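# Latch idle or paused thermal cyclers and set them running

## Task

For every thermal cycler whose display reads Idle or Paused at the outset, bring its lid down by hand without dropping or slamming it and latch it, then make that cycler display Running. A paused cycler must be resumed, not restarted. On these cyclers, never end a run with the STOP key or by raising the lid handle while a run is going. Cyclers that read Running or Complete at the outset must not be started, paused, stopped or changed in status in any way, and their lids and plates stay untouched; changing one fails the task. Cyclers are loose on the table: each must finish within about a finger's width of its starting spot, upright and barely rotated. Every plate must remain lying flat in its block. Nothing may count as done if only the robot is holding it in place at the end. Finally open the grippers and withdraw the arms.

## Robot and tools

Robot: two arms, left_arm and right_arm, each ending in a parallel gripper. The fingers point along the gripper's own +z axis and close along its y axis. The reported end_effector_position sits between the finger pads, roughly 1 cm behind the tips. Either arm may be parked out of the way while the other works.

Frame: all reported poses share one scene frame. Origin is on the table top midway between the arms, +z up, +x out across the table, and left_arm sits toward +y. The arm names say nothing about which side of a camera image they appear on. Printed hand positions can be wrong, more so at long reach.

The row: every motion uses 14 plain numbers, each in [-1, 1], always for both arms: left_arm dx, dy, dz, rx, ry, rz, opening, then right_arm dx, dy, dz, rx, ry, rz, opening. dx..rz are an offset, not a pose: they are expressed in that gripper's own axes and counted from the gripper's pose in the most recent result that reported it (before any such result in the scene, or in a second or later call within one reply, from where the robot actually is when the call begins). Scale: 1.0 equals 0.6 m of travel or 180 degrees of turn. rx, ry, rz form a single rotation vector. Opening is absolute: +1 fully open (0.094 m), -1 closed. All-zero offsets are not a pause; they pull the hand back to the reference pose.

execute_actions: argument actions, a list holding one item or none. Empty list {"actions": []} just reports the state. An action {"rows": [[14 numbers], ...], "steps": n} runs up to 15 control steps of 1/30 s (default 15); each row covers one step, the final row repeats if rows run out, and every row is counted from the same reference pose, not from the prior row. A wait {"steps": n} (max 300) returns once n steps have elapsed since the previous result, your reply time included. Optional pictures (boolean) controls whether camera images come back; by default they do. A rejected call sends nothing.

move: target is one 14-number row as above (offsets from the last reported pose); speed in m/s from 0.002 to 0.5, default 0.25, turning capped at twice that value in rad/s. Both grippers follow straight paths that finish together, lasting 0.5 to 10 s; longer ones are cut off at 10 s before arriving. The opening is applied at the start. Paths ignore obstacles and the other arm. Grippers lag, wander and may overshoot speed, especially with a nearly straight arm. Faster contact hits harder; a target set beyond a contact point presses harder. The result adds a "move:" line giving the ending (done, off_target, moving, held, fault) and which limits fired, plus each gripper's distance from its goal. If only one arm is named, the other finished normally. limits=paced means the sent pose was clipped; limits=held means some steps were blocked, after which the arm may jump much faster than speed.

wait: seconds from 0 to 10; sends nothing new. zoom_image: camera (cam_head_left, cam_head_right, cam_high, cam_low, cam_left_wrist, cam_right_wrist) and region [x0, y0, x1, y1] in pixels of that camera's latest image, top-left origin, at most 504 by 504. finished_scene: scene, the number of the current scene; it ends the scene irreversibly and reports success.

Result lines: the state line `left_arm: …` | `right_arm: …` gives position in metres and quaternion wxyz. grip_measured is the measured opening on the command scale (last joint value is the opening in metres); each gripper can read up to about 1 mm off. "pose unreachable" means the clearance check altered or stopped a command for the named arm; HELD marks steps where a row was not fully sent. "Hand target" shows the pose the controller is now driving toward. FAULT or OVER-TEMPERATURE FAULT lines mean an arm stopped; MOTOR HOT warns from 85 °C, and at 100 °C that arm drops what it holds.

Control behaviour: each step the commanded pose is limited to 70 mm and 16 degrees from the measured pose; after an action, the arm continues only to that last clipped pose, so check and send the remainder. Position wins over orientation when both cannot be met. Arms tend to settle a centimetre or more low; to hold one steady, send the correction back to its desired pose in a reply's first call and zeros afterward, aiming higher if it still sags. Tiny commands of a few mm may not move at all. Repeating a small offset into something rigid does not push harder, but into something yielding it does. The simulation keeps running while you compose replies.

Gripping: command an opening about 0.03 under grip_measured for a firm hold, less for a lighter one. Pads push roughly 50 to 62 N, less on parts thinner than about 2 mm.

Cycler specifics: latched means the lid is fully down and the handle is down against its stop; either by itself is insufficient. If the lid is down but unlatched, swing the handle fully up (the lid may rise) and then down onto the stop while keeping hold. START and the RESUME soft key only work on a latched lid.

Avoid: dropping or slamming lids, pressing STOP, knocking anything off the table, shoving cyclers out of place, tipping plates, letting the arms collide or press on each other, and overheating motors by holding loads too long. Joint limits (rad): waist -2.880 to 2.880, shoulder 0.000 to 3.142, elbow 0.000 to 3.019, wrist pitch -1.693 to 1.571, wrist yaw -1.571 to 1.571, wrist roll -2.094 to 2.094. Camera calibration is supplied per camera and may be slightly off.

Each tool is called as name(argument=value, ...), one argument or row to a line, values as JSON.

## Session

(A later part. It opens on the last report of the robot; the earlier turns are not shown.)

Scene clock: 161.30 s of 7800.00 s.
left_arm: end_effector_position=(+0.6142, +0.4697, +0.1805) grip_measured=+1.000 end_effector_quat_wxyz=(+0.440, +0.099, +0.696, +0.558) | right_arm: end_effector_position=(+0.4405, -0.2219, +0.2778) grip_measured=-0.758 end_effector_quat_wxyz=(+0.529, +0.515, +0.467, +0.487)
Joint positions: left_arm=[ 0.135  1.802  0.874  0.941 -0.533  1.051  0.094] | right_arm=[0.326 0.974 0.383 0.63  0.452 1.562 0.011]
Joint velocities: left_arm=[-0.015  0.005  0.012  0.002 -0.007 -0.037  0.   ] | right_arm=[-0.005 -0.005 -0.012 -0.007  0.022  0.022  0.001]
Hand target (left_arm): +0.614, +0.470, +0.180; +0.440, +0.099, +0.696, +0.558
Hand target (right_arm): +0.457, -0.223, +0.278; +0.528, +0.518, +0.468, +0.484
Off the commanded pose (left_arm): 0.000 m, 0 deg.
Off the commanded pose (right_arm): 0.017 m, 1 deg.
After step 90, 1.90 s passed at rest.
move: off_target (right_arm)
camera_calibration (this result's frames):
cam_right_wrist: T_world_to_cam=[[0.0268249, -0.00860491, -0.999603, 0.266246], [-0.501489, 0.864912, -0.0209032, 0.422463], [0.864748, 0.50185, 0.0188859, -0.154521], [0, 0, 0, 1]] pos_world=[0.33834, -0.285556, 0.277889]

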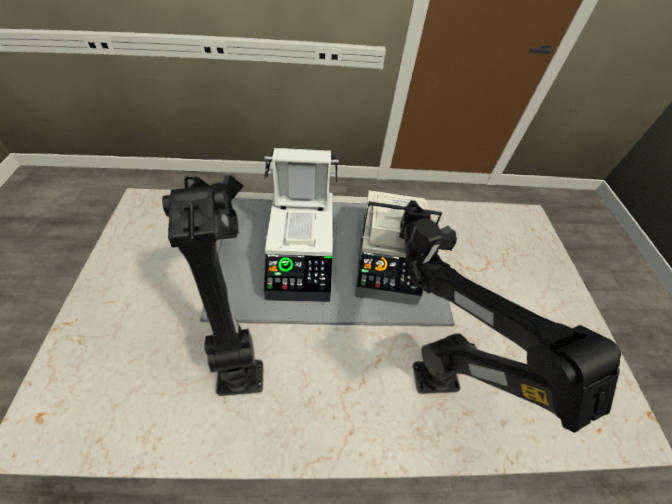

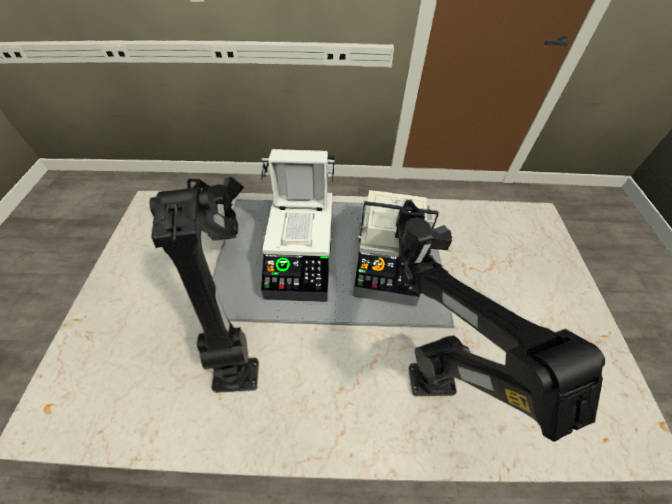

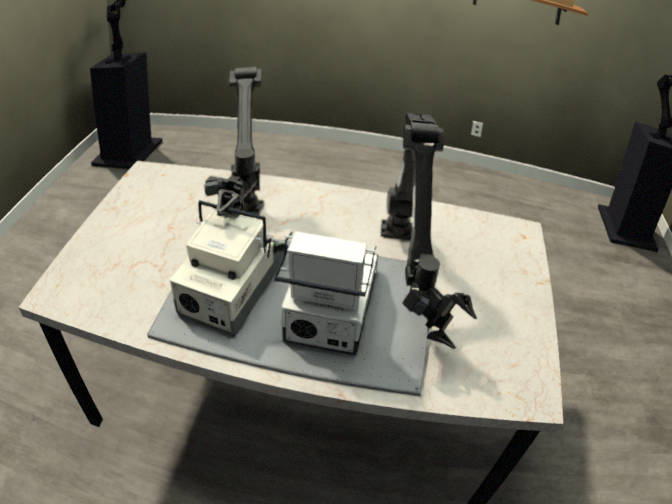

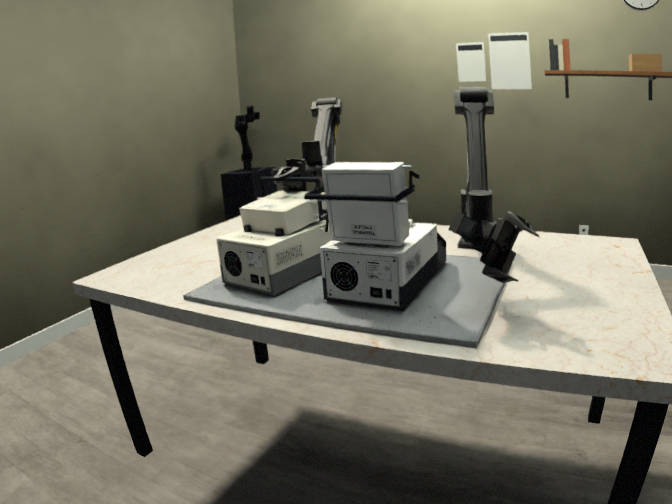

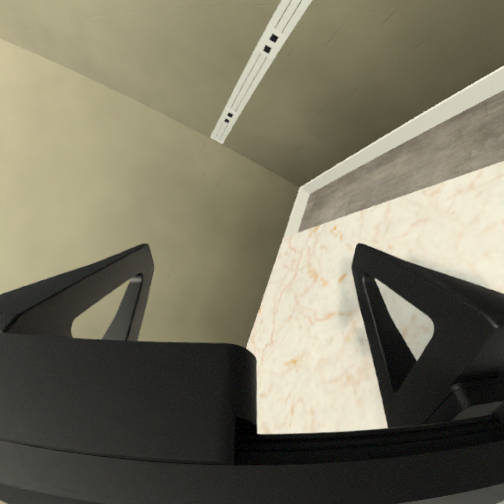

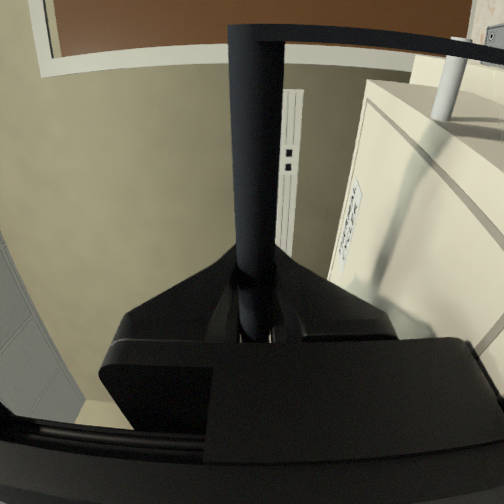

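move(
  target=[0,0,0,0,0,0,1,0,-0.05,-0.01,0,0,0,-0.76],
  speed=0.02,
)

move(
  target=[0,0,0,0,0,0,1,0,-0.04,-0.085,0,0,0,-0.76],
  speed=0.03,
)

Scene clock: 169.17 s of 7800.00 s.
left_arm: end_effector_position=(+0.6142, +0.4697, +0.1805) grip_measured=+1.000 end_effector_quat_wxyz=(+0.440, +0.099, +0.696, +0.558) | right_arm: end_effector_position=(+0.4356, -0.2214, +0.2750) grip_measured=-0.757 end_effector_quat_wxyz=(+0.541, +0.502, +0.455, +0.498)
Joint positions: left_arm=[ 0.135  1.802  0.874  0.941 -0.533  1.051  0.094] | right_arm=[0.334 1.003 0.35  0.745 0.461 1.538 0.011]
Joint velocities: left_arm=[-0.015 -0.015 -0.017  0.002 -0.022  0.022  0.   ] | right_arm=[ 0.005  0.005  0.012  0.022  0.007 -0.037 -0.001]
Hand target (left_arm): +0.614, +0.470, +0.180; +0.440, +0.099, +0.696, +0.558
Hand target (right_arm): +0.434, -0.222, +0.248; +0.529, +0.515, +0.467, +0.487
Off the commanded pose (left_arm): 0.000 m, 0 deg.
Off the commanded pose (right_arm): 0.027 m, 3 deg.
After step 90, 3.10 s passed at rest.
move: off_target (right_arm)
camera_calibration (this result's frames):
cam_right_wrist: T_world_to_cam=[[0.0738623, -0.0129855, -0.997184, 0.241447], [-0.498658, 0.865457, -0.0482062, 0.425904], [0.863646, 0.500814, 0.0574494, -0.160821], [0, 0, 0, 1]] pos_world=[0.333439, -0.284925, 0.270537]

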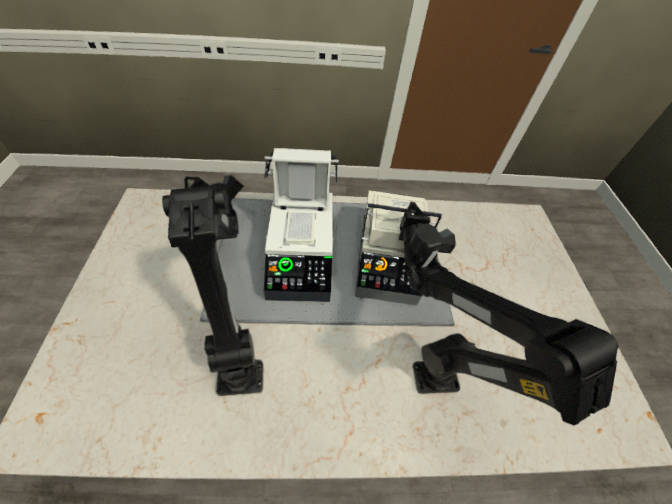

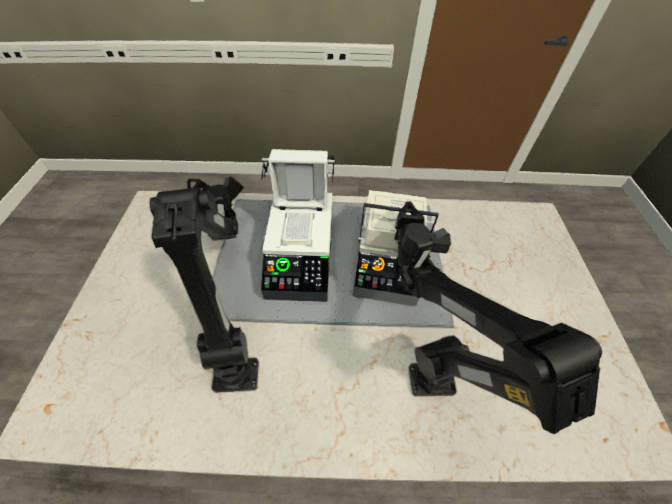

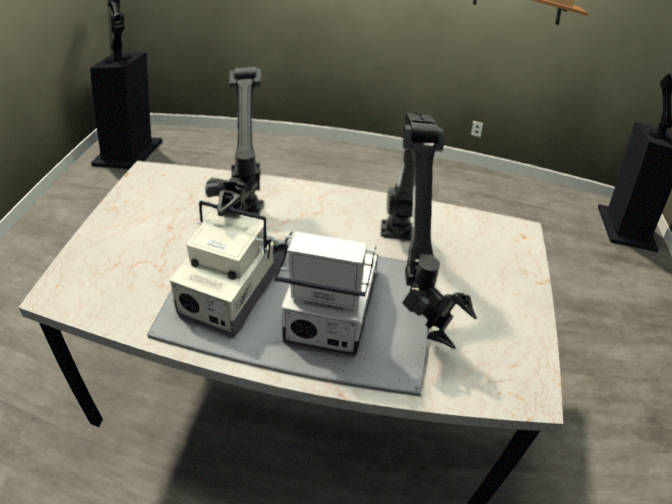

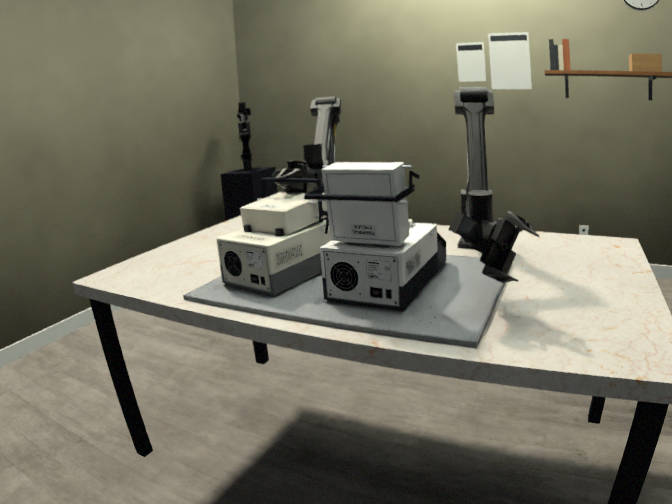

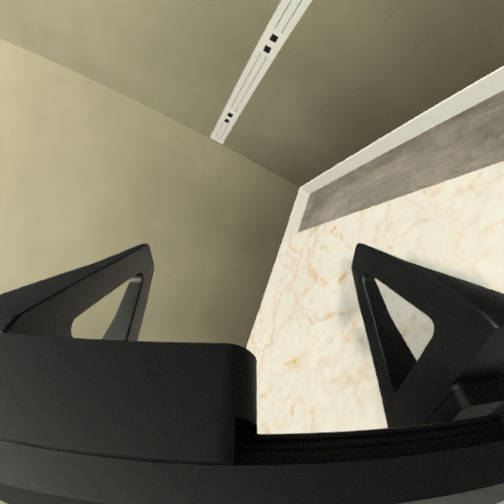

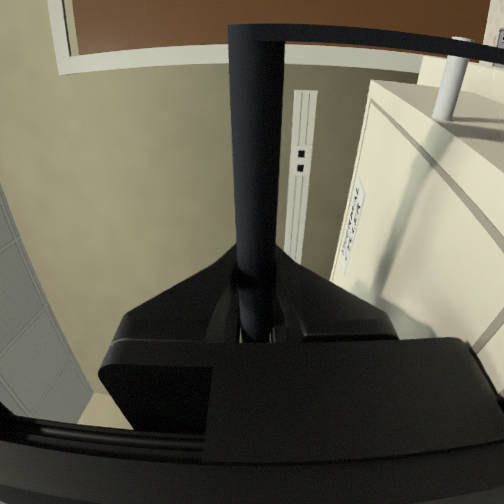

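Scene clock: 171.27 s of 7800.00 s.
left_arm: end_effector_position=(+0.6142, +0.4697, +0.1805) grip_measured=+1.000 end_effector_quat_wxyz=(+0.440, +0.099, +0.696, +0.558) | right_arm: end_effector_position=(+0.3939, -0.2158, +0.2662) grip_measured=-0.756 end_effector_quat_wxyz=(+0.547, +0.495, +0.445, +0.508)
Joint positions: left_arm=[ 0.135  1.802  0.874  0.941 -0.533  1.051  0.094] | right_arm=[0.427 0.904 0.247 0.79  0.551 1.517 0.011]
Joint velocities: left_arm=[-0.005 -0.015  0.002 -0.012  0.007  0.037  0.   ] | right_arm=[-0.005 -0.015  0.002  0.002  0.037 -0.081 -0.001]
Hand target (left_arm): +0.614, +0.470, +0.180; +0.440, +0.099, +0.696, +0.558
Hand target (right_arm): +0.387, -0.218, +0.247; +0.541, +0.502, +0.455, +0.498
Off the commanded pose (left_arm): 0.000 m, 0 deg.
Off the commanded pose (right_arm): 0.021 m, 2 deg.
move: off_target (right_arm)
camera_calibration (this result's frames):
cam_right_wrist: T_world_to_cam=[[0.106055, -0.00703986, -0.994335, 0.223697], [-0.497638, 0.865362, -0.0592044, 0.402381], [0.860877, 0.501098, 0.0882728, -0.134124], [0, 0, 0, 1]] pos_world=[0.29198, -0.279422, 0.258092]

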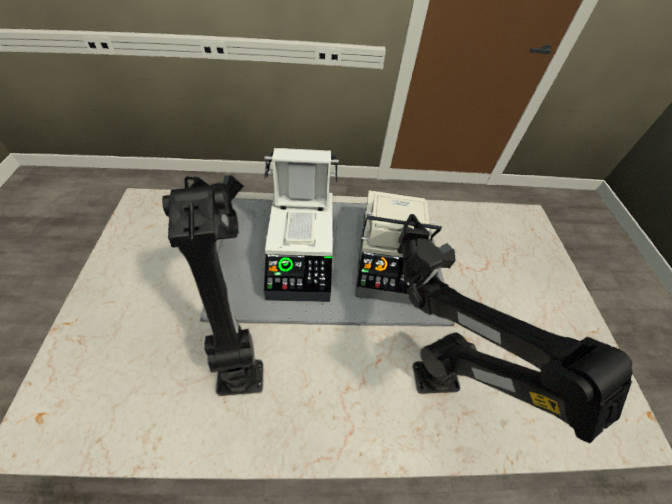

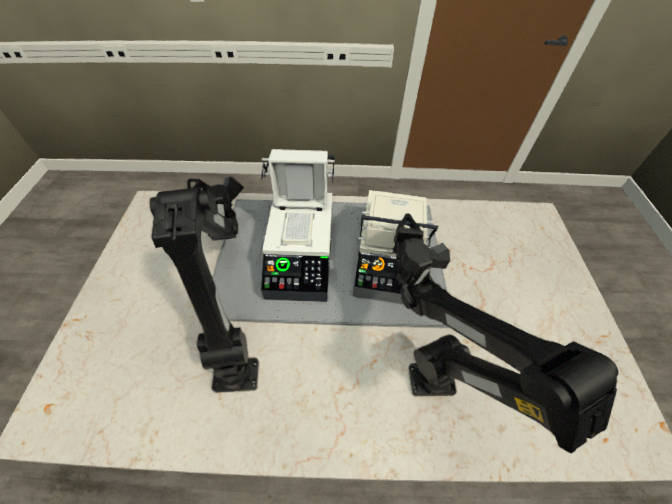

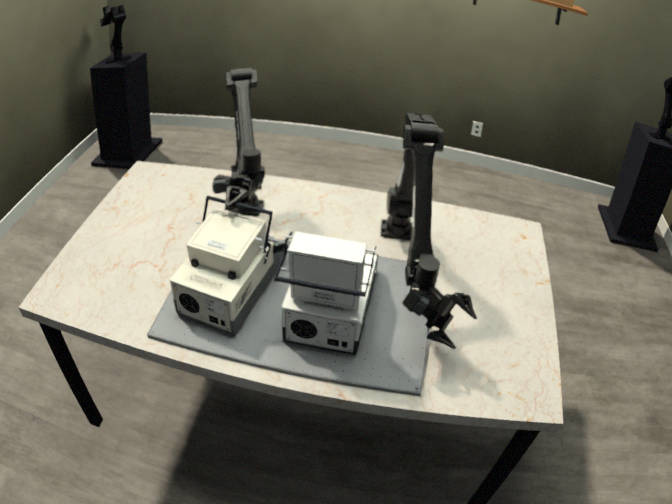

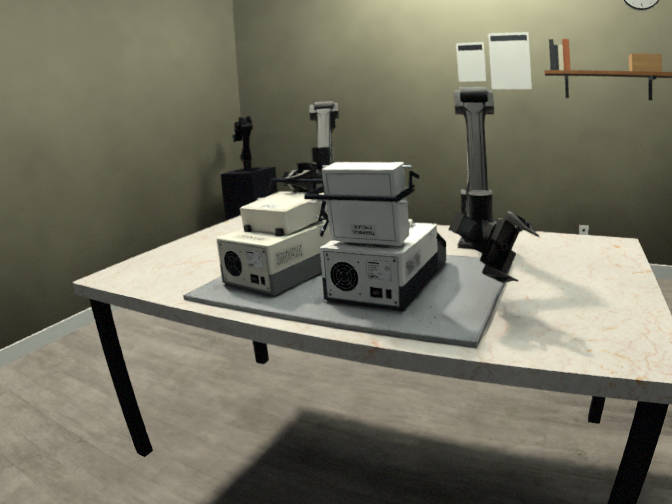

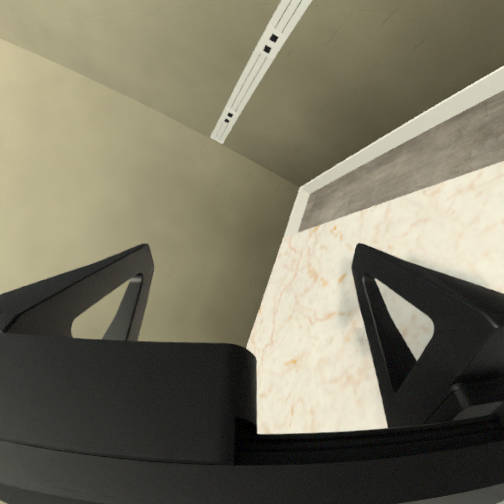

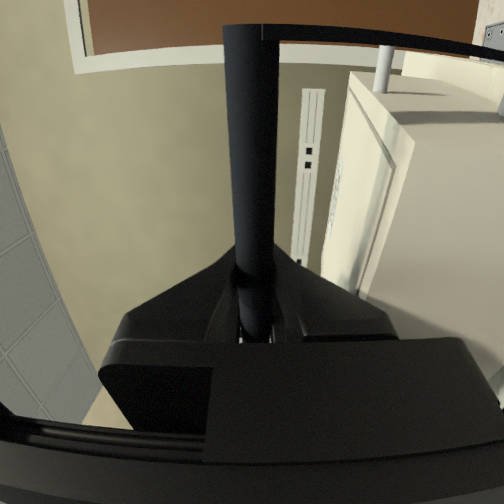

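Continue back and down, pressing downward.

move(
  target=[0,0,0,0,0,-0,1,0,-0.12,-0.09,0,0,0,-0.76],
  speed=0.03,
)

move(
  target=[0,0,0,0,0,0,1,0,-0.14,-0.03,0.05,0,0,-0.76],
  speed=0.03,
)

Scene clock: 180.37 s of 7800.00 s.
left_arm: end_effector_position=(+0.6142, +0.4697, +0.1805) grip_measured=+1.000 end_effector_quat_wxyz=(+0.440, +0.099, +0.696, +0.558) | right_arm: end_effector_position=(+0.3522, -0.2103, +0.2240) grip_measured=-0.753 end_effector_quat_wxyz=(+0.565, +0.478, +0.414, +0.530)
Joint positions: left_arm=[ 0.135  1.802  0.874  0.941 -0.533  1.051  0.094] | right_arm=[0.556 1.15  0.088 1.323 0.68  1.443 0.012]
Joint velocities: left_arm=[-0.015 -0.005  0.007 -0.017 -0.037  0.007  0.   ] | right_arm=[ 0.005  0.024 -0.012  0.022 -0.022 -0.051 -0.   ]
Hand target (left_arm): +0.614, +0.470, +0.180; +0.440, +0.099, +0.696, +0.558
Hand target (right_arm): +0.347, -0.213, +0.190; +0.548, +0.496, +0.444, +0.507
Off the commanded pose (left_arm): 0.000 m, 0 deg.
Off the commanded pose (right_arm): 0.036 m, 5 deg.
After step 90, 2.73 s passed at rest.
move: off_target (right_arm)
camera_calibration (this result's frames):
cam_right_wrist: T_world_to_cam=[[0.195568, 0.00511012, -0.980677, 0.1542], [-0.482935, 0.870834, -0.09177, 0.377658], [0.853538, 0.491551, 0.172775, -0.115672], [0, 0, 0, 1]] pos_world=[0.250958, -0.272807, 0.205863]

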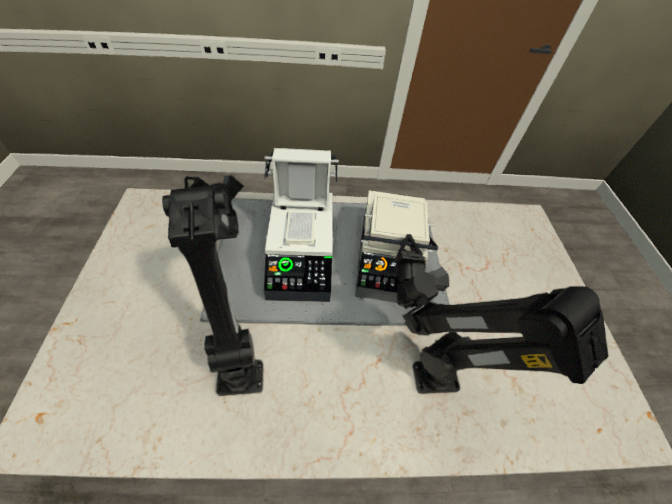

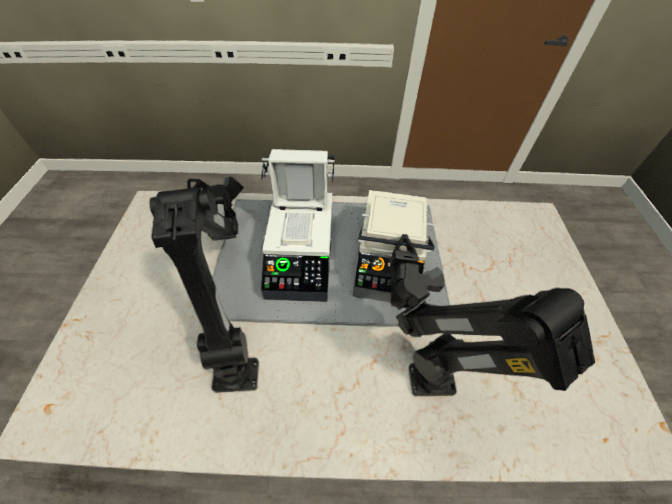

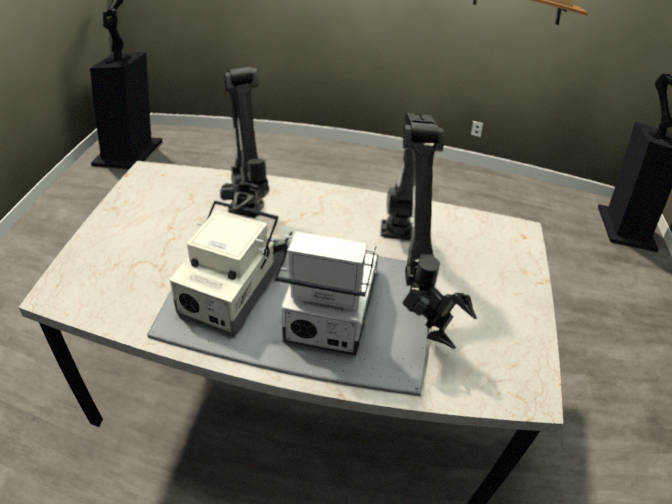

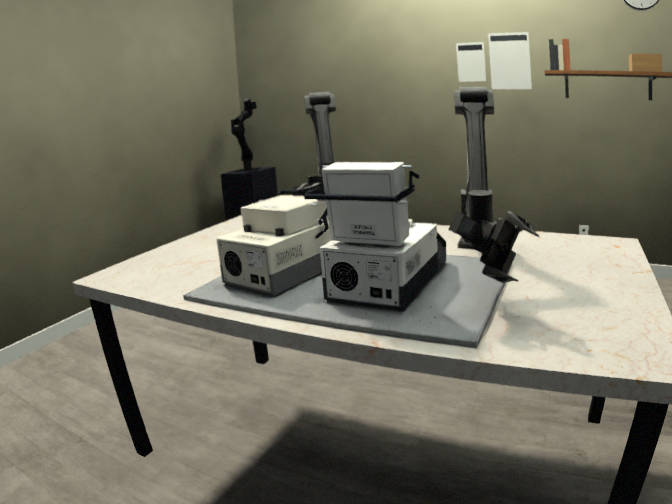

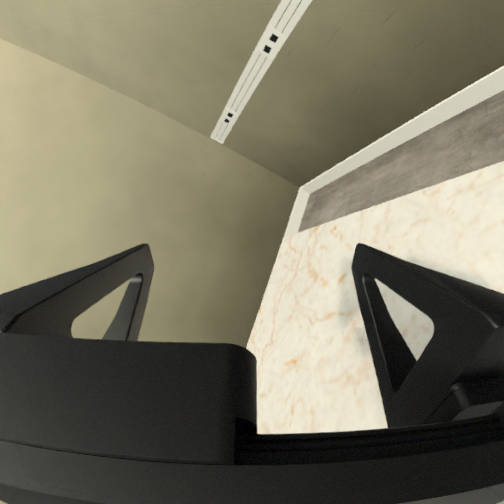

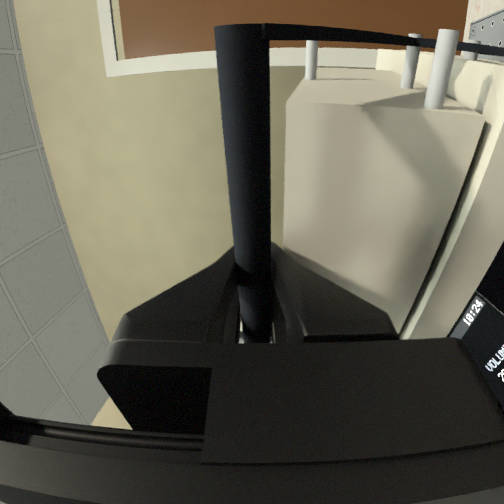

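Scene clock: 183.47 s of 7800.00 s.
left_arm: end_effector_position=(+0.6142, +0.4697, +0.1805) grip_measured=+1.000 end_effector_quat_wxyz=(+0.440, +0.099, +0.696, +0.558) | right_arm: end_effector_position=(+0.3386, -0.2084, +0.1886) grip_measured=-0.751 end_effector_quat_wxyz=(+0.553, +0.486, +0.423, +0.528)
Joint positions: left_arm=[ 0.135  1.802  0.874  0.941 -0.533  1.051  0.094] | right_arm=[0.605 1.378 0.036 1.568 0.722 1.467 0.012]
Joint velocities: left_arm=[-0.005 -0.005 -0.007 -0.027  0.007 -0.022  0.   ] | right_arm=[-0.005  0.005  0.002  0.007 -0.007  0.007  0.001]
Hand target (left_arm): +0.614, +0.470, +0.180; +0.440, +0.099, +0.696, +0.558
Hand target (right_arm): +0.344, -0.211, +0.143; +0.528, +0.523, +0.456, +0.490
Off the commanded pose (left_arm): 0.000 m, 0 deg.
Off the commanded pose (right_arm): 0.052 m, 7 deg.
move: off_target (right_arm)
camera_calibration (this result's frames):
cam_right_wrist: T_world_to_cam=[[0.163511, 0.0175578, -0.986385, 0.136671], [-0.496593, 0.8654, -0.0669147, 0.364894], [0.852443, 0.500773, 0.150221, -0.0923182], [0, 0, 0, 1]] pos_world=[0.237552, -0.271949, 0.173096]

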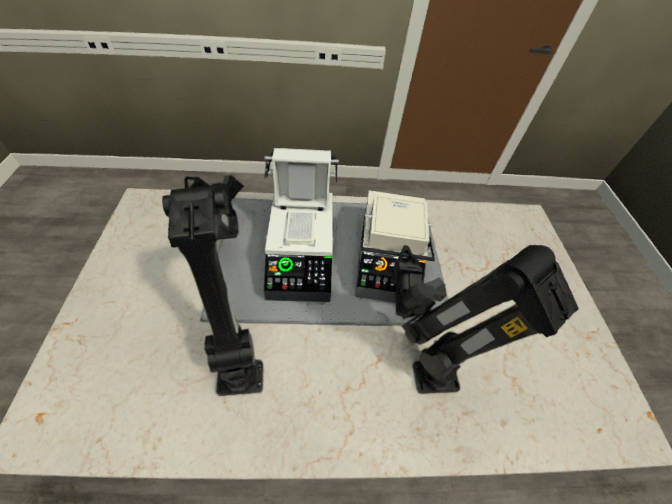

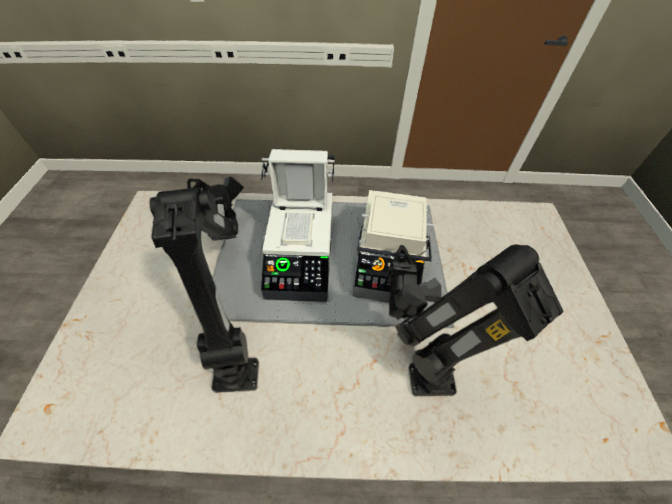

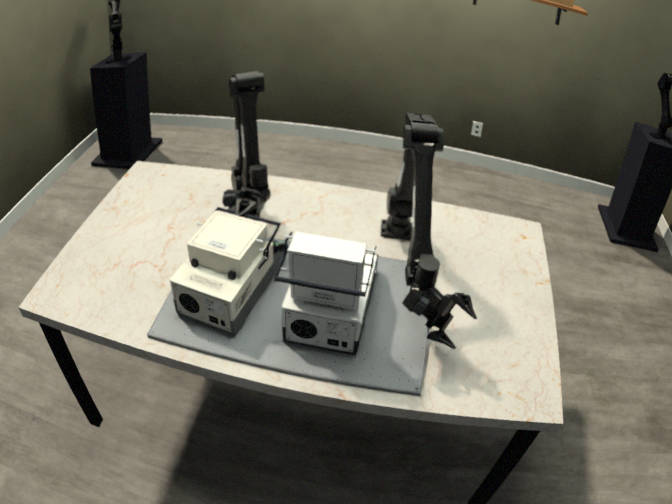

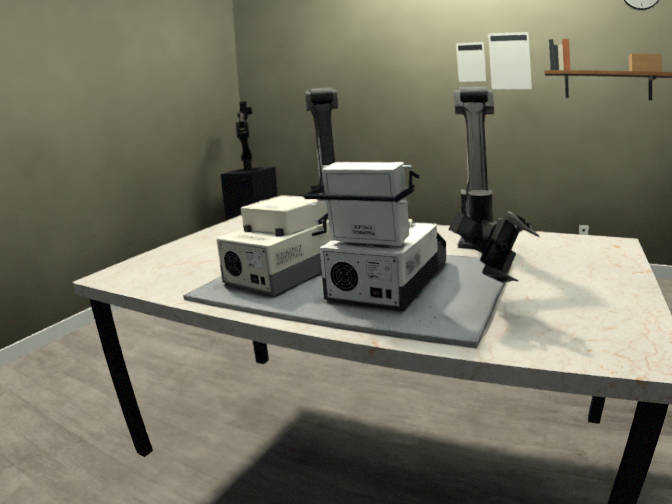

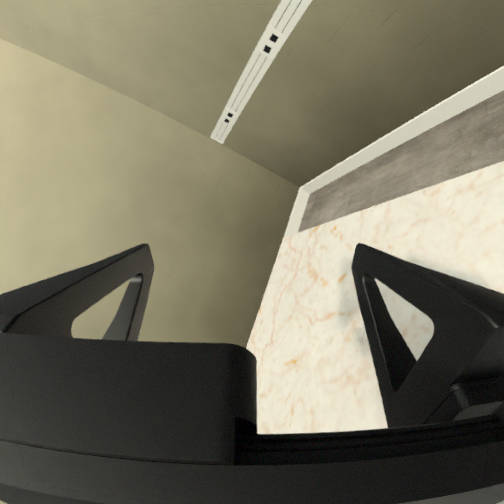

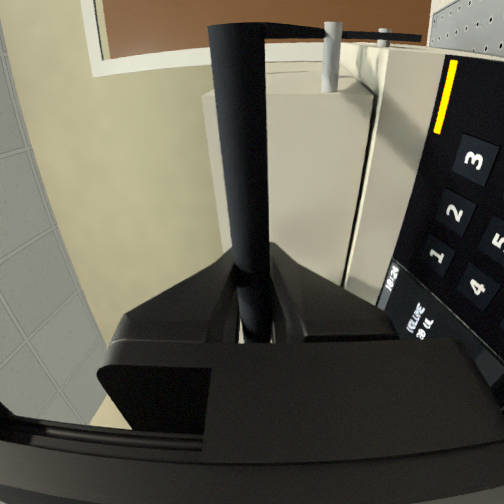

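move(
  target=[0,0,0,0,0,0,1,0,-0.1,0.01,0.22,0,0,-0.74],
  speed=0.04,
)

Scene clock: 195.77 s of 7800.00 s.
left_arm: end_effector_position=(+0.6142, +0.4697, +0.1805) grip_measured=+1.000 end_effector_quat_wxyz=(+0.440, +0.099, +0.696, +0.558) | right_arm: end_effector_position=(+0.3508, -0.2027, +0.1748) grip_measured=-0.738 end_effector_quat_wxyz=(+0.388, +0.621, +0.552, +0.399)
Joint positions: left_arm=[ 0.135  1.802  0.874  0.941 -0.533  1.051  0.094] | right_arm=[ 0.524  0.697  0.286 -0.052  0.555  1.901  0.012]
Joint velocities: left_arm=[-0.015 -0.005  0.002 -0.012 -0.037  0.007  0.   ] | right_arm=[-0.015  0.005 -0.012 -0.027 -0.007  0.007 -0.   ]
Hand target (left_arm): +0.614, +0.470, +0.180; +0.440, +0.099, +0.696, +0.558
Hand target (right_arm): +0.348, -0.209, +0.135; +0.362, +0.644, +0.575, +0.352
Off the commanded pose (left_arm): 0.000 m, 0 deg.
Off the commanded pose (right_arm): 0.045 m, 8 deg.
After step 90, 0.43 s passed at rest.
move: off_target (right_arm)
camera_calibration (this result's frames):
cam_right_wrist: T_world_to_cam=[[-0.382555, 0.0759556, -0.920805, 0.312894], [-0.477169, 0.837174, 0.2673, 0.29419], [0.791177, 0.541636, -0.284022, 0.00222393], [0, 0, 0, 1]] pos_world=[0.258318, -0.271259, 0.210109]

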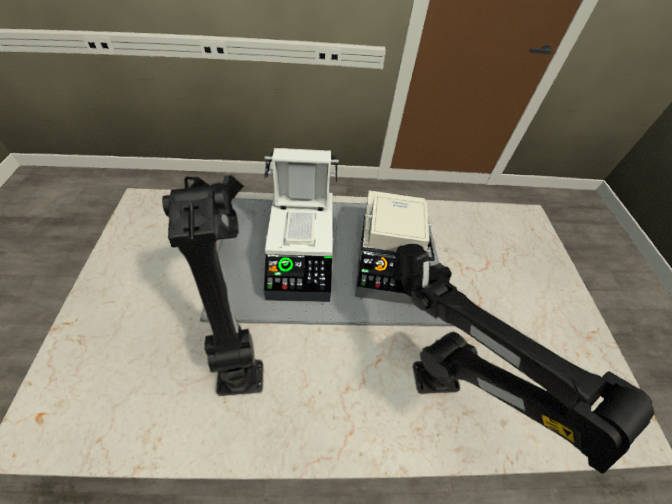

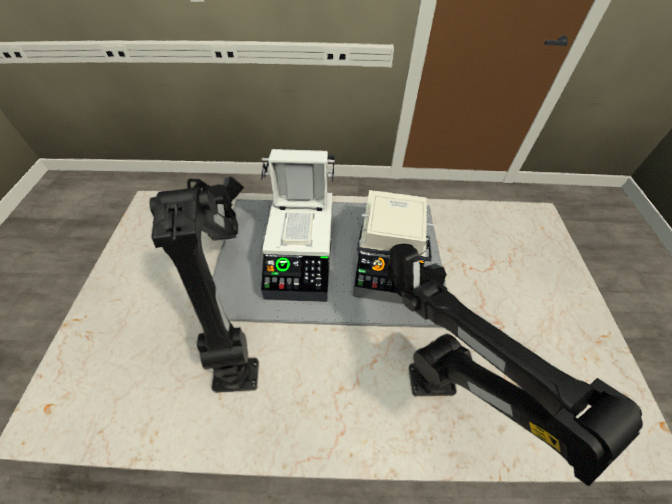

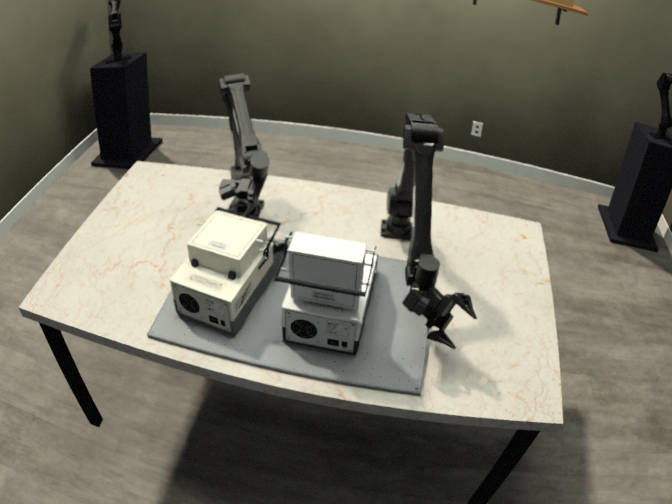

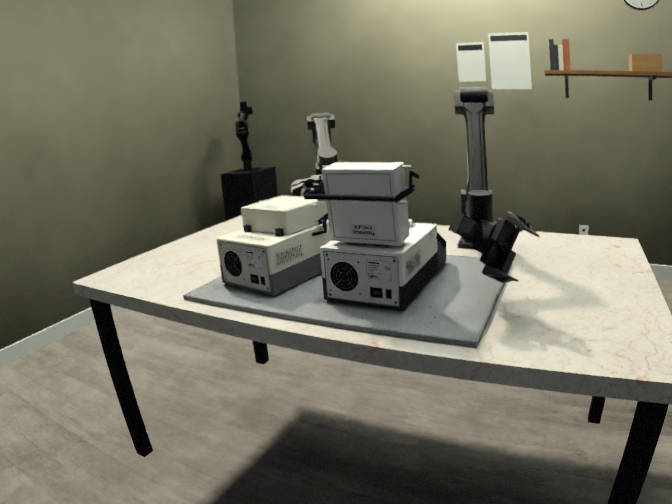

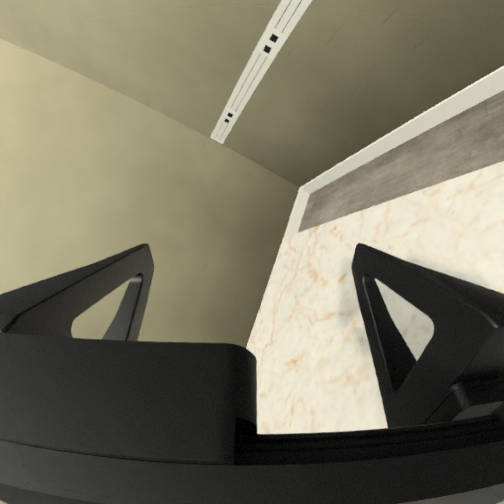

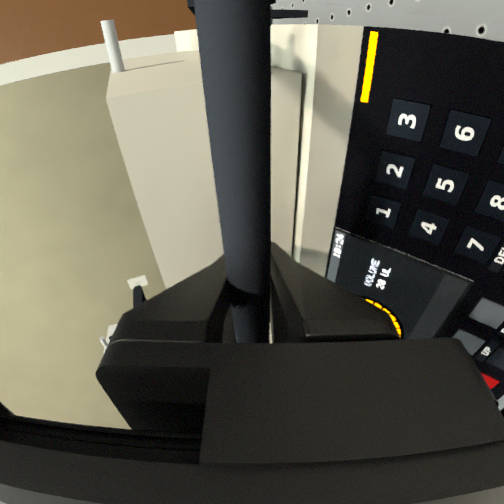

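move(
  target=[0,0,0,0,0,0,1,0,-0.13,0.03,0.05,0,0,-0.76],
  speed=0.04,
)

move(
  target=[0,0,0,0,0,0,1,0,-0.13,0.04,0.05,0,0,-0.76],
  speed=0.04,
)

Scene clock: 203.70 s of 7800.00 s.
left_arm: end_effector_position=(+0.6142, +0.4697, +0.1805) grip_measured=+1.000 end_effector_quat_wxyz=(+0.440, +0.099, +0.696, +0.558) | right_arm: end_effector_position=(+0.3502, -0.2025, +0.1752) grip_measured=-0.757 end_effector_quat_wxyz=(+0.386, +0.626, +0.542, +0.406)
Joint positions: left_arm=[ 0.135  1.802  0.874  0.941 -0.533  1.051  0.094] | right_arm=[ 0.53   0.696  0.282 -0.041  0.564  1.924  0.011]
Joint velocities: left_arm=[ 0.005 -0.005  0.002  0.002 -0.051  0.037  0.   ] | right_arm=[ 0.005 -0.015 -0.012 -0.022 -0.022 -0.007  0.001]
Hand target (left_arm): +0.614, +0.470, +0.180; +0.440, +0.099, +0.696, +0.558
Hand target (right_arm): +0.327, -0.204, +0.104; +0.342, +0.650, +0.580, +0.353
Off the commanded pose (left_arm): 0.000 m, 0 deg.
Off the commanded pose (right_arm): 0.080 m, 10 deg.
After step 90, 2.70 s passed at rest.
move: off_target (right_arm)
camera_calibration (this result's frames):
cam_right_wrist: T_world_to_cam=[[-0.37271, 0.100652, -0.922473, 0.314862], [-0.470412, 0.836403, 0.281323, 0.288633], [0.799875, 0.538794, -0.264387, -0.00441614], [0, 0, 0, 1]] pos_world=[0.256661, -0.270726, 0.208085]

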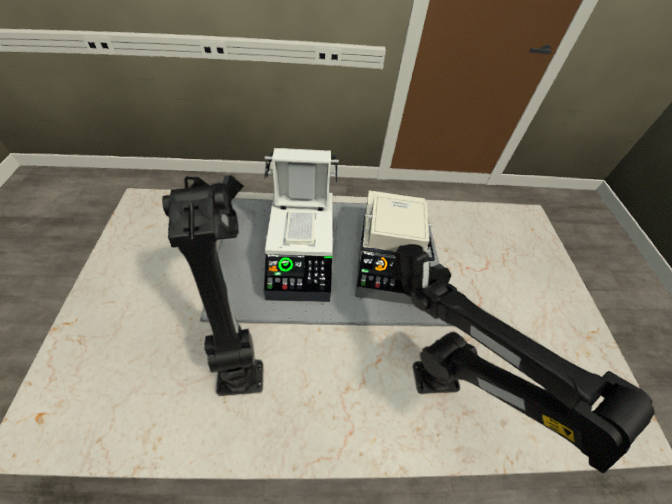

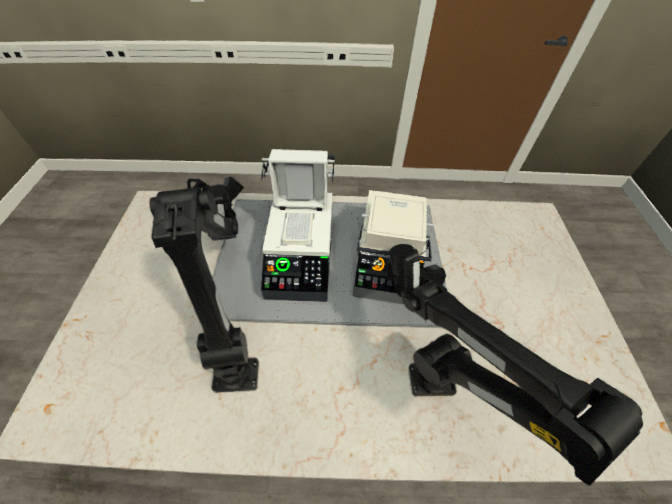

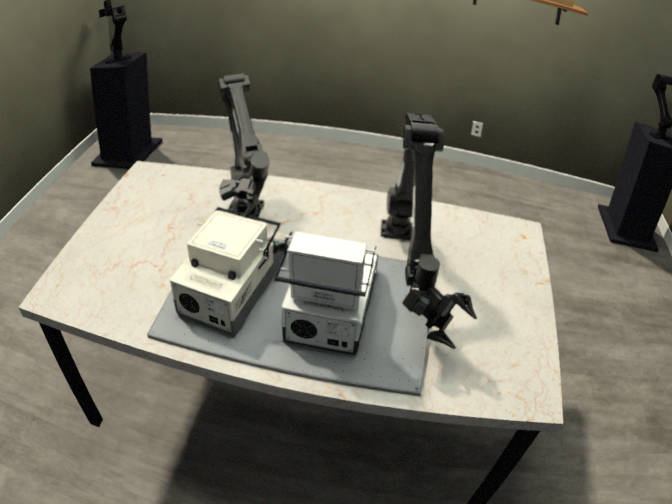

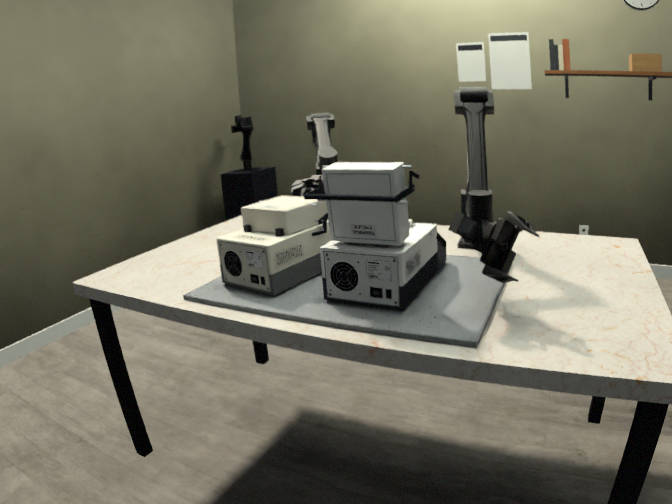

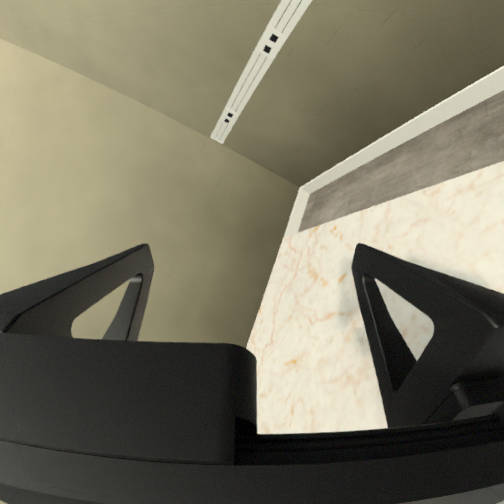

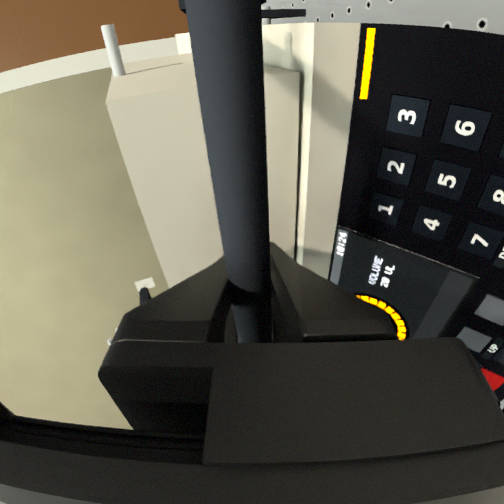

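Scene clock: 205.97 s of 7800.00 s.
left_arm: end_effector_position=(+0.6142, +0.4697, +0.1805) grip_measured=+1.000 end_effector_quat_wxyz=(+0.440, +0.099, +0.696, +0.558) | right_arm: end_effector_position=(+0.3505, -0.2025, +0.1753) grip_measured=-0.756 end_effector_quat_wxyz=(+0.390, +0.626, +0.537, +0.410)
Joint positions: left_arm=[ 0.135  1.802  0.874  0.941 -0.533  1.051  0.094] | right_arm=[ 0.533  0.7    0.275 -0.019  0.574  1.925  0.011]
Joint velocities: left_arm=[-0.005  0.005 -0.002 -0.002 -0.081  0.022  0.   ] | right_arm=[-0.005  0.015  0.007 -0.017  0.022 -0.007  0.001]
Hand target (left_arm): +0.614, +0.470, +0.180; +0.440, +0.099, +0.696, +0.558
Hand target (right_arm): +0.330, -0.203, +0.103; +0.340, +0.655, +0.571, +0.359
Off the commanded pose (left_arm): 0.000 m, 0 deg.
Off the commanded pose (right_arm): 0.082 m, 10 deg.
move: off_target (right_arm)
camera_calibration (this result's frames):
cam_right_wrist: T_world_to_cam=[[-0.360794, 0.105444, -0.926666, 0.312544], [-0.469451, 0.838008, 0.278135, 0.289358], [0.805881, 0.535373, -0.252848, -0.00944548], [0, 0, 0, 1]] pos_world=[0.256216, -0.270384, 0.206755]

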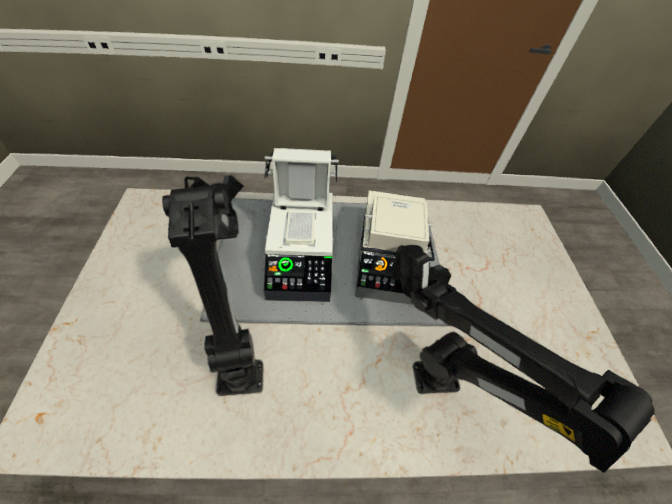

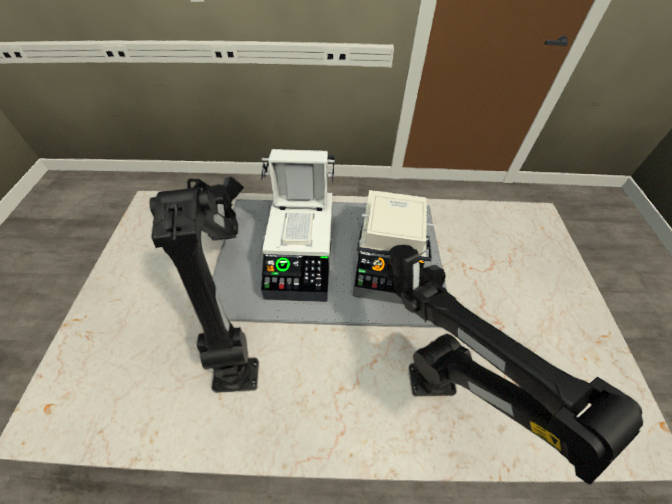

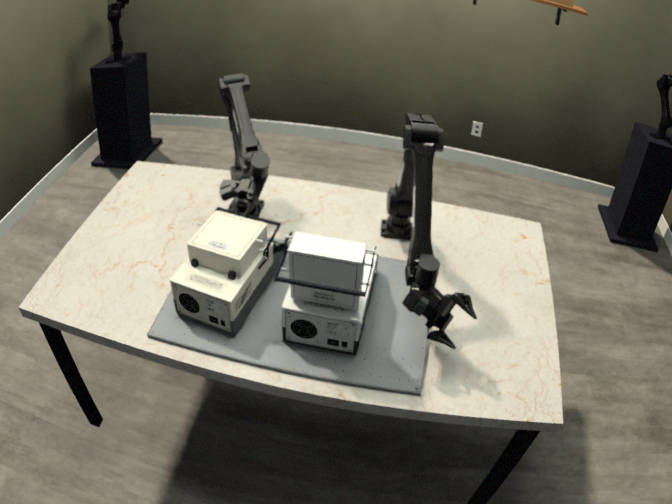

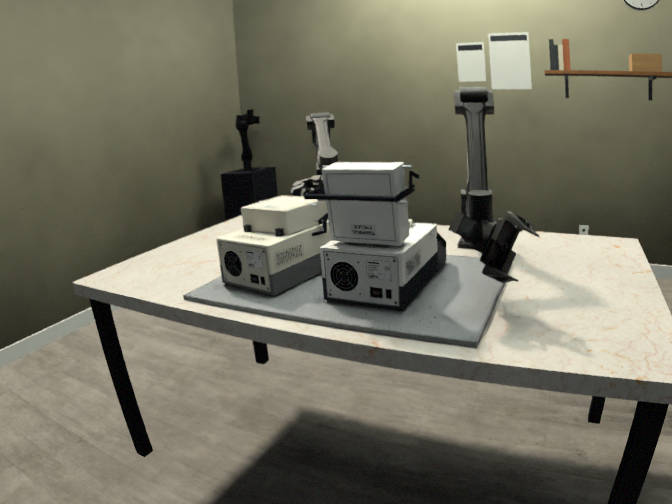

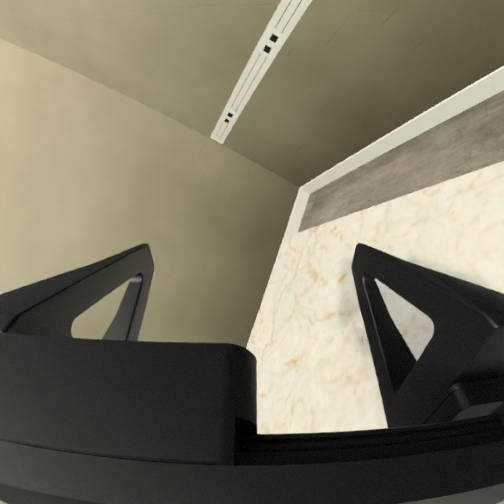

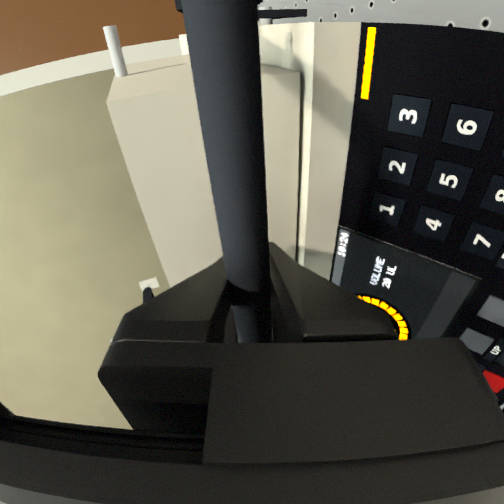

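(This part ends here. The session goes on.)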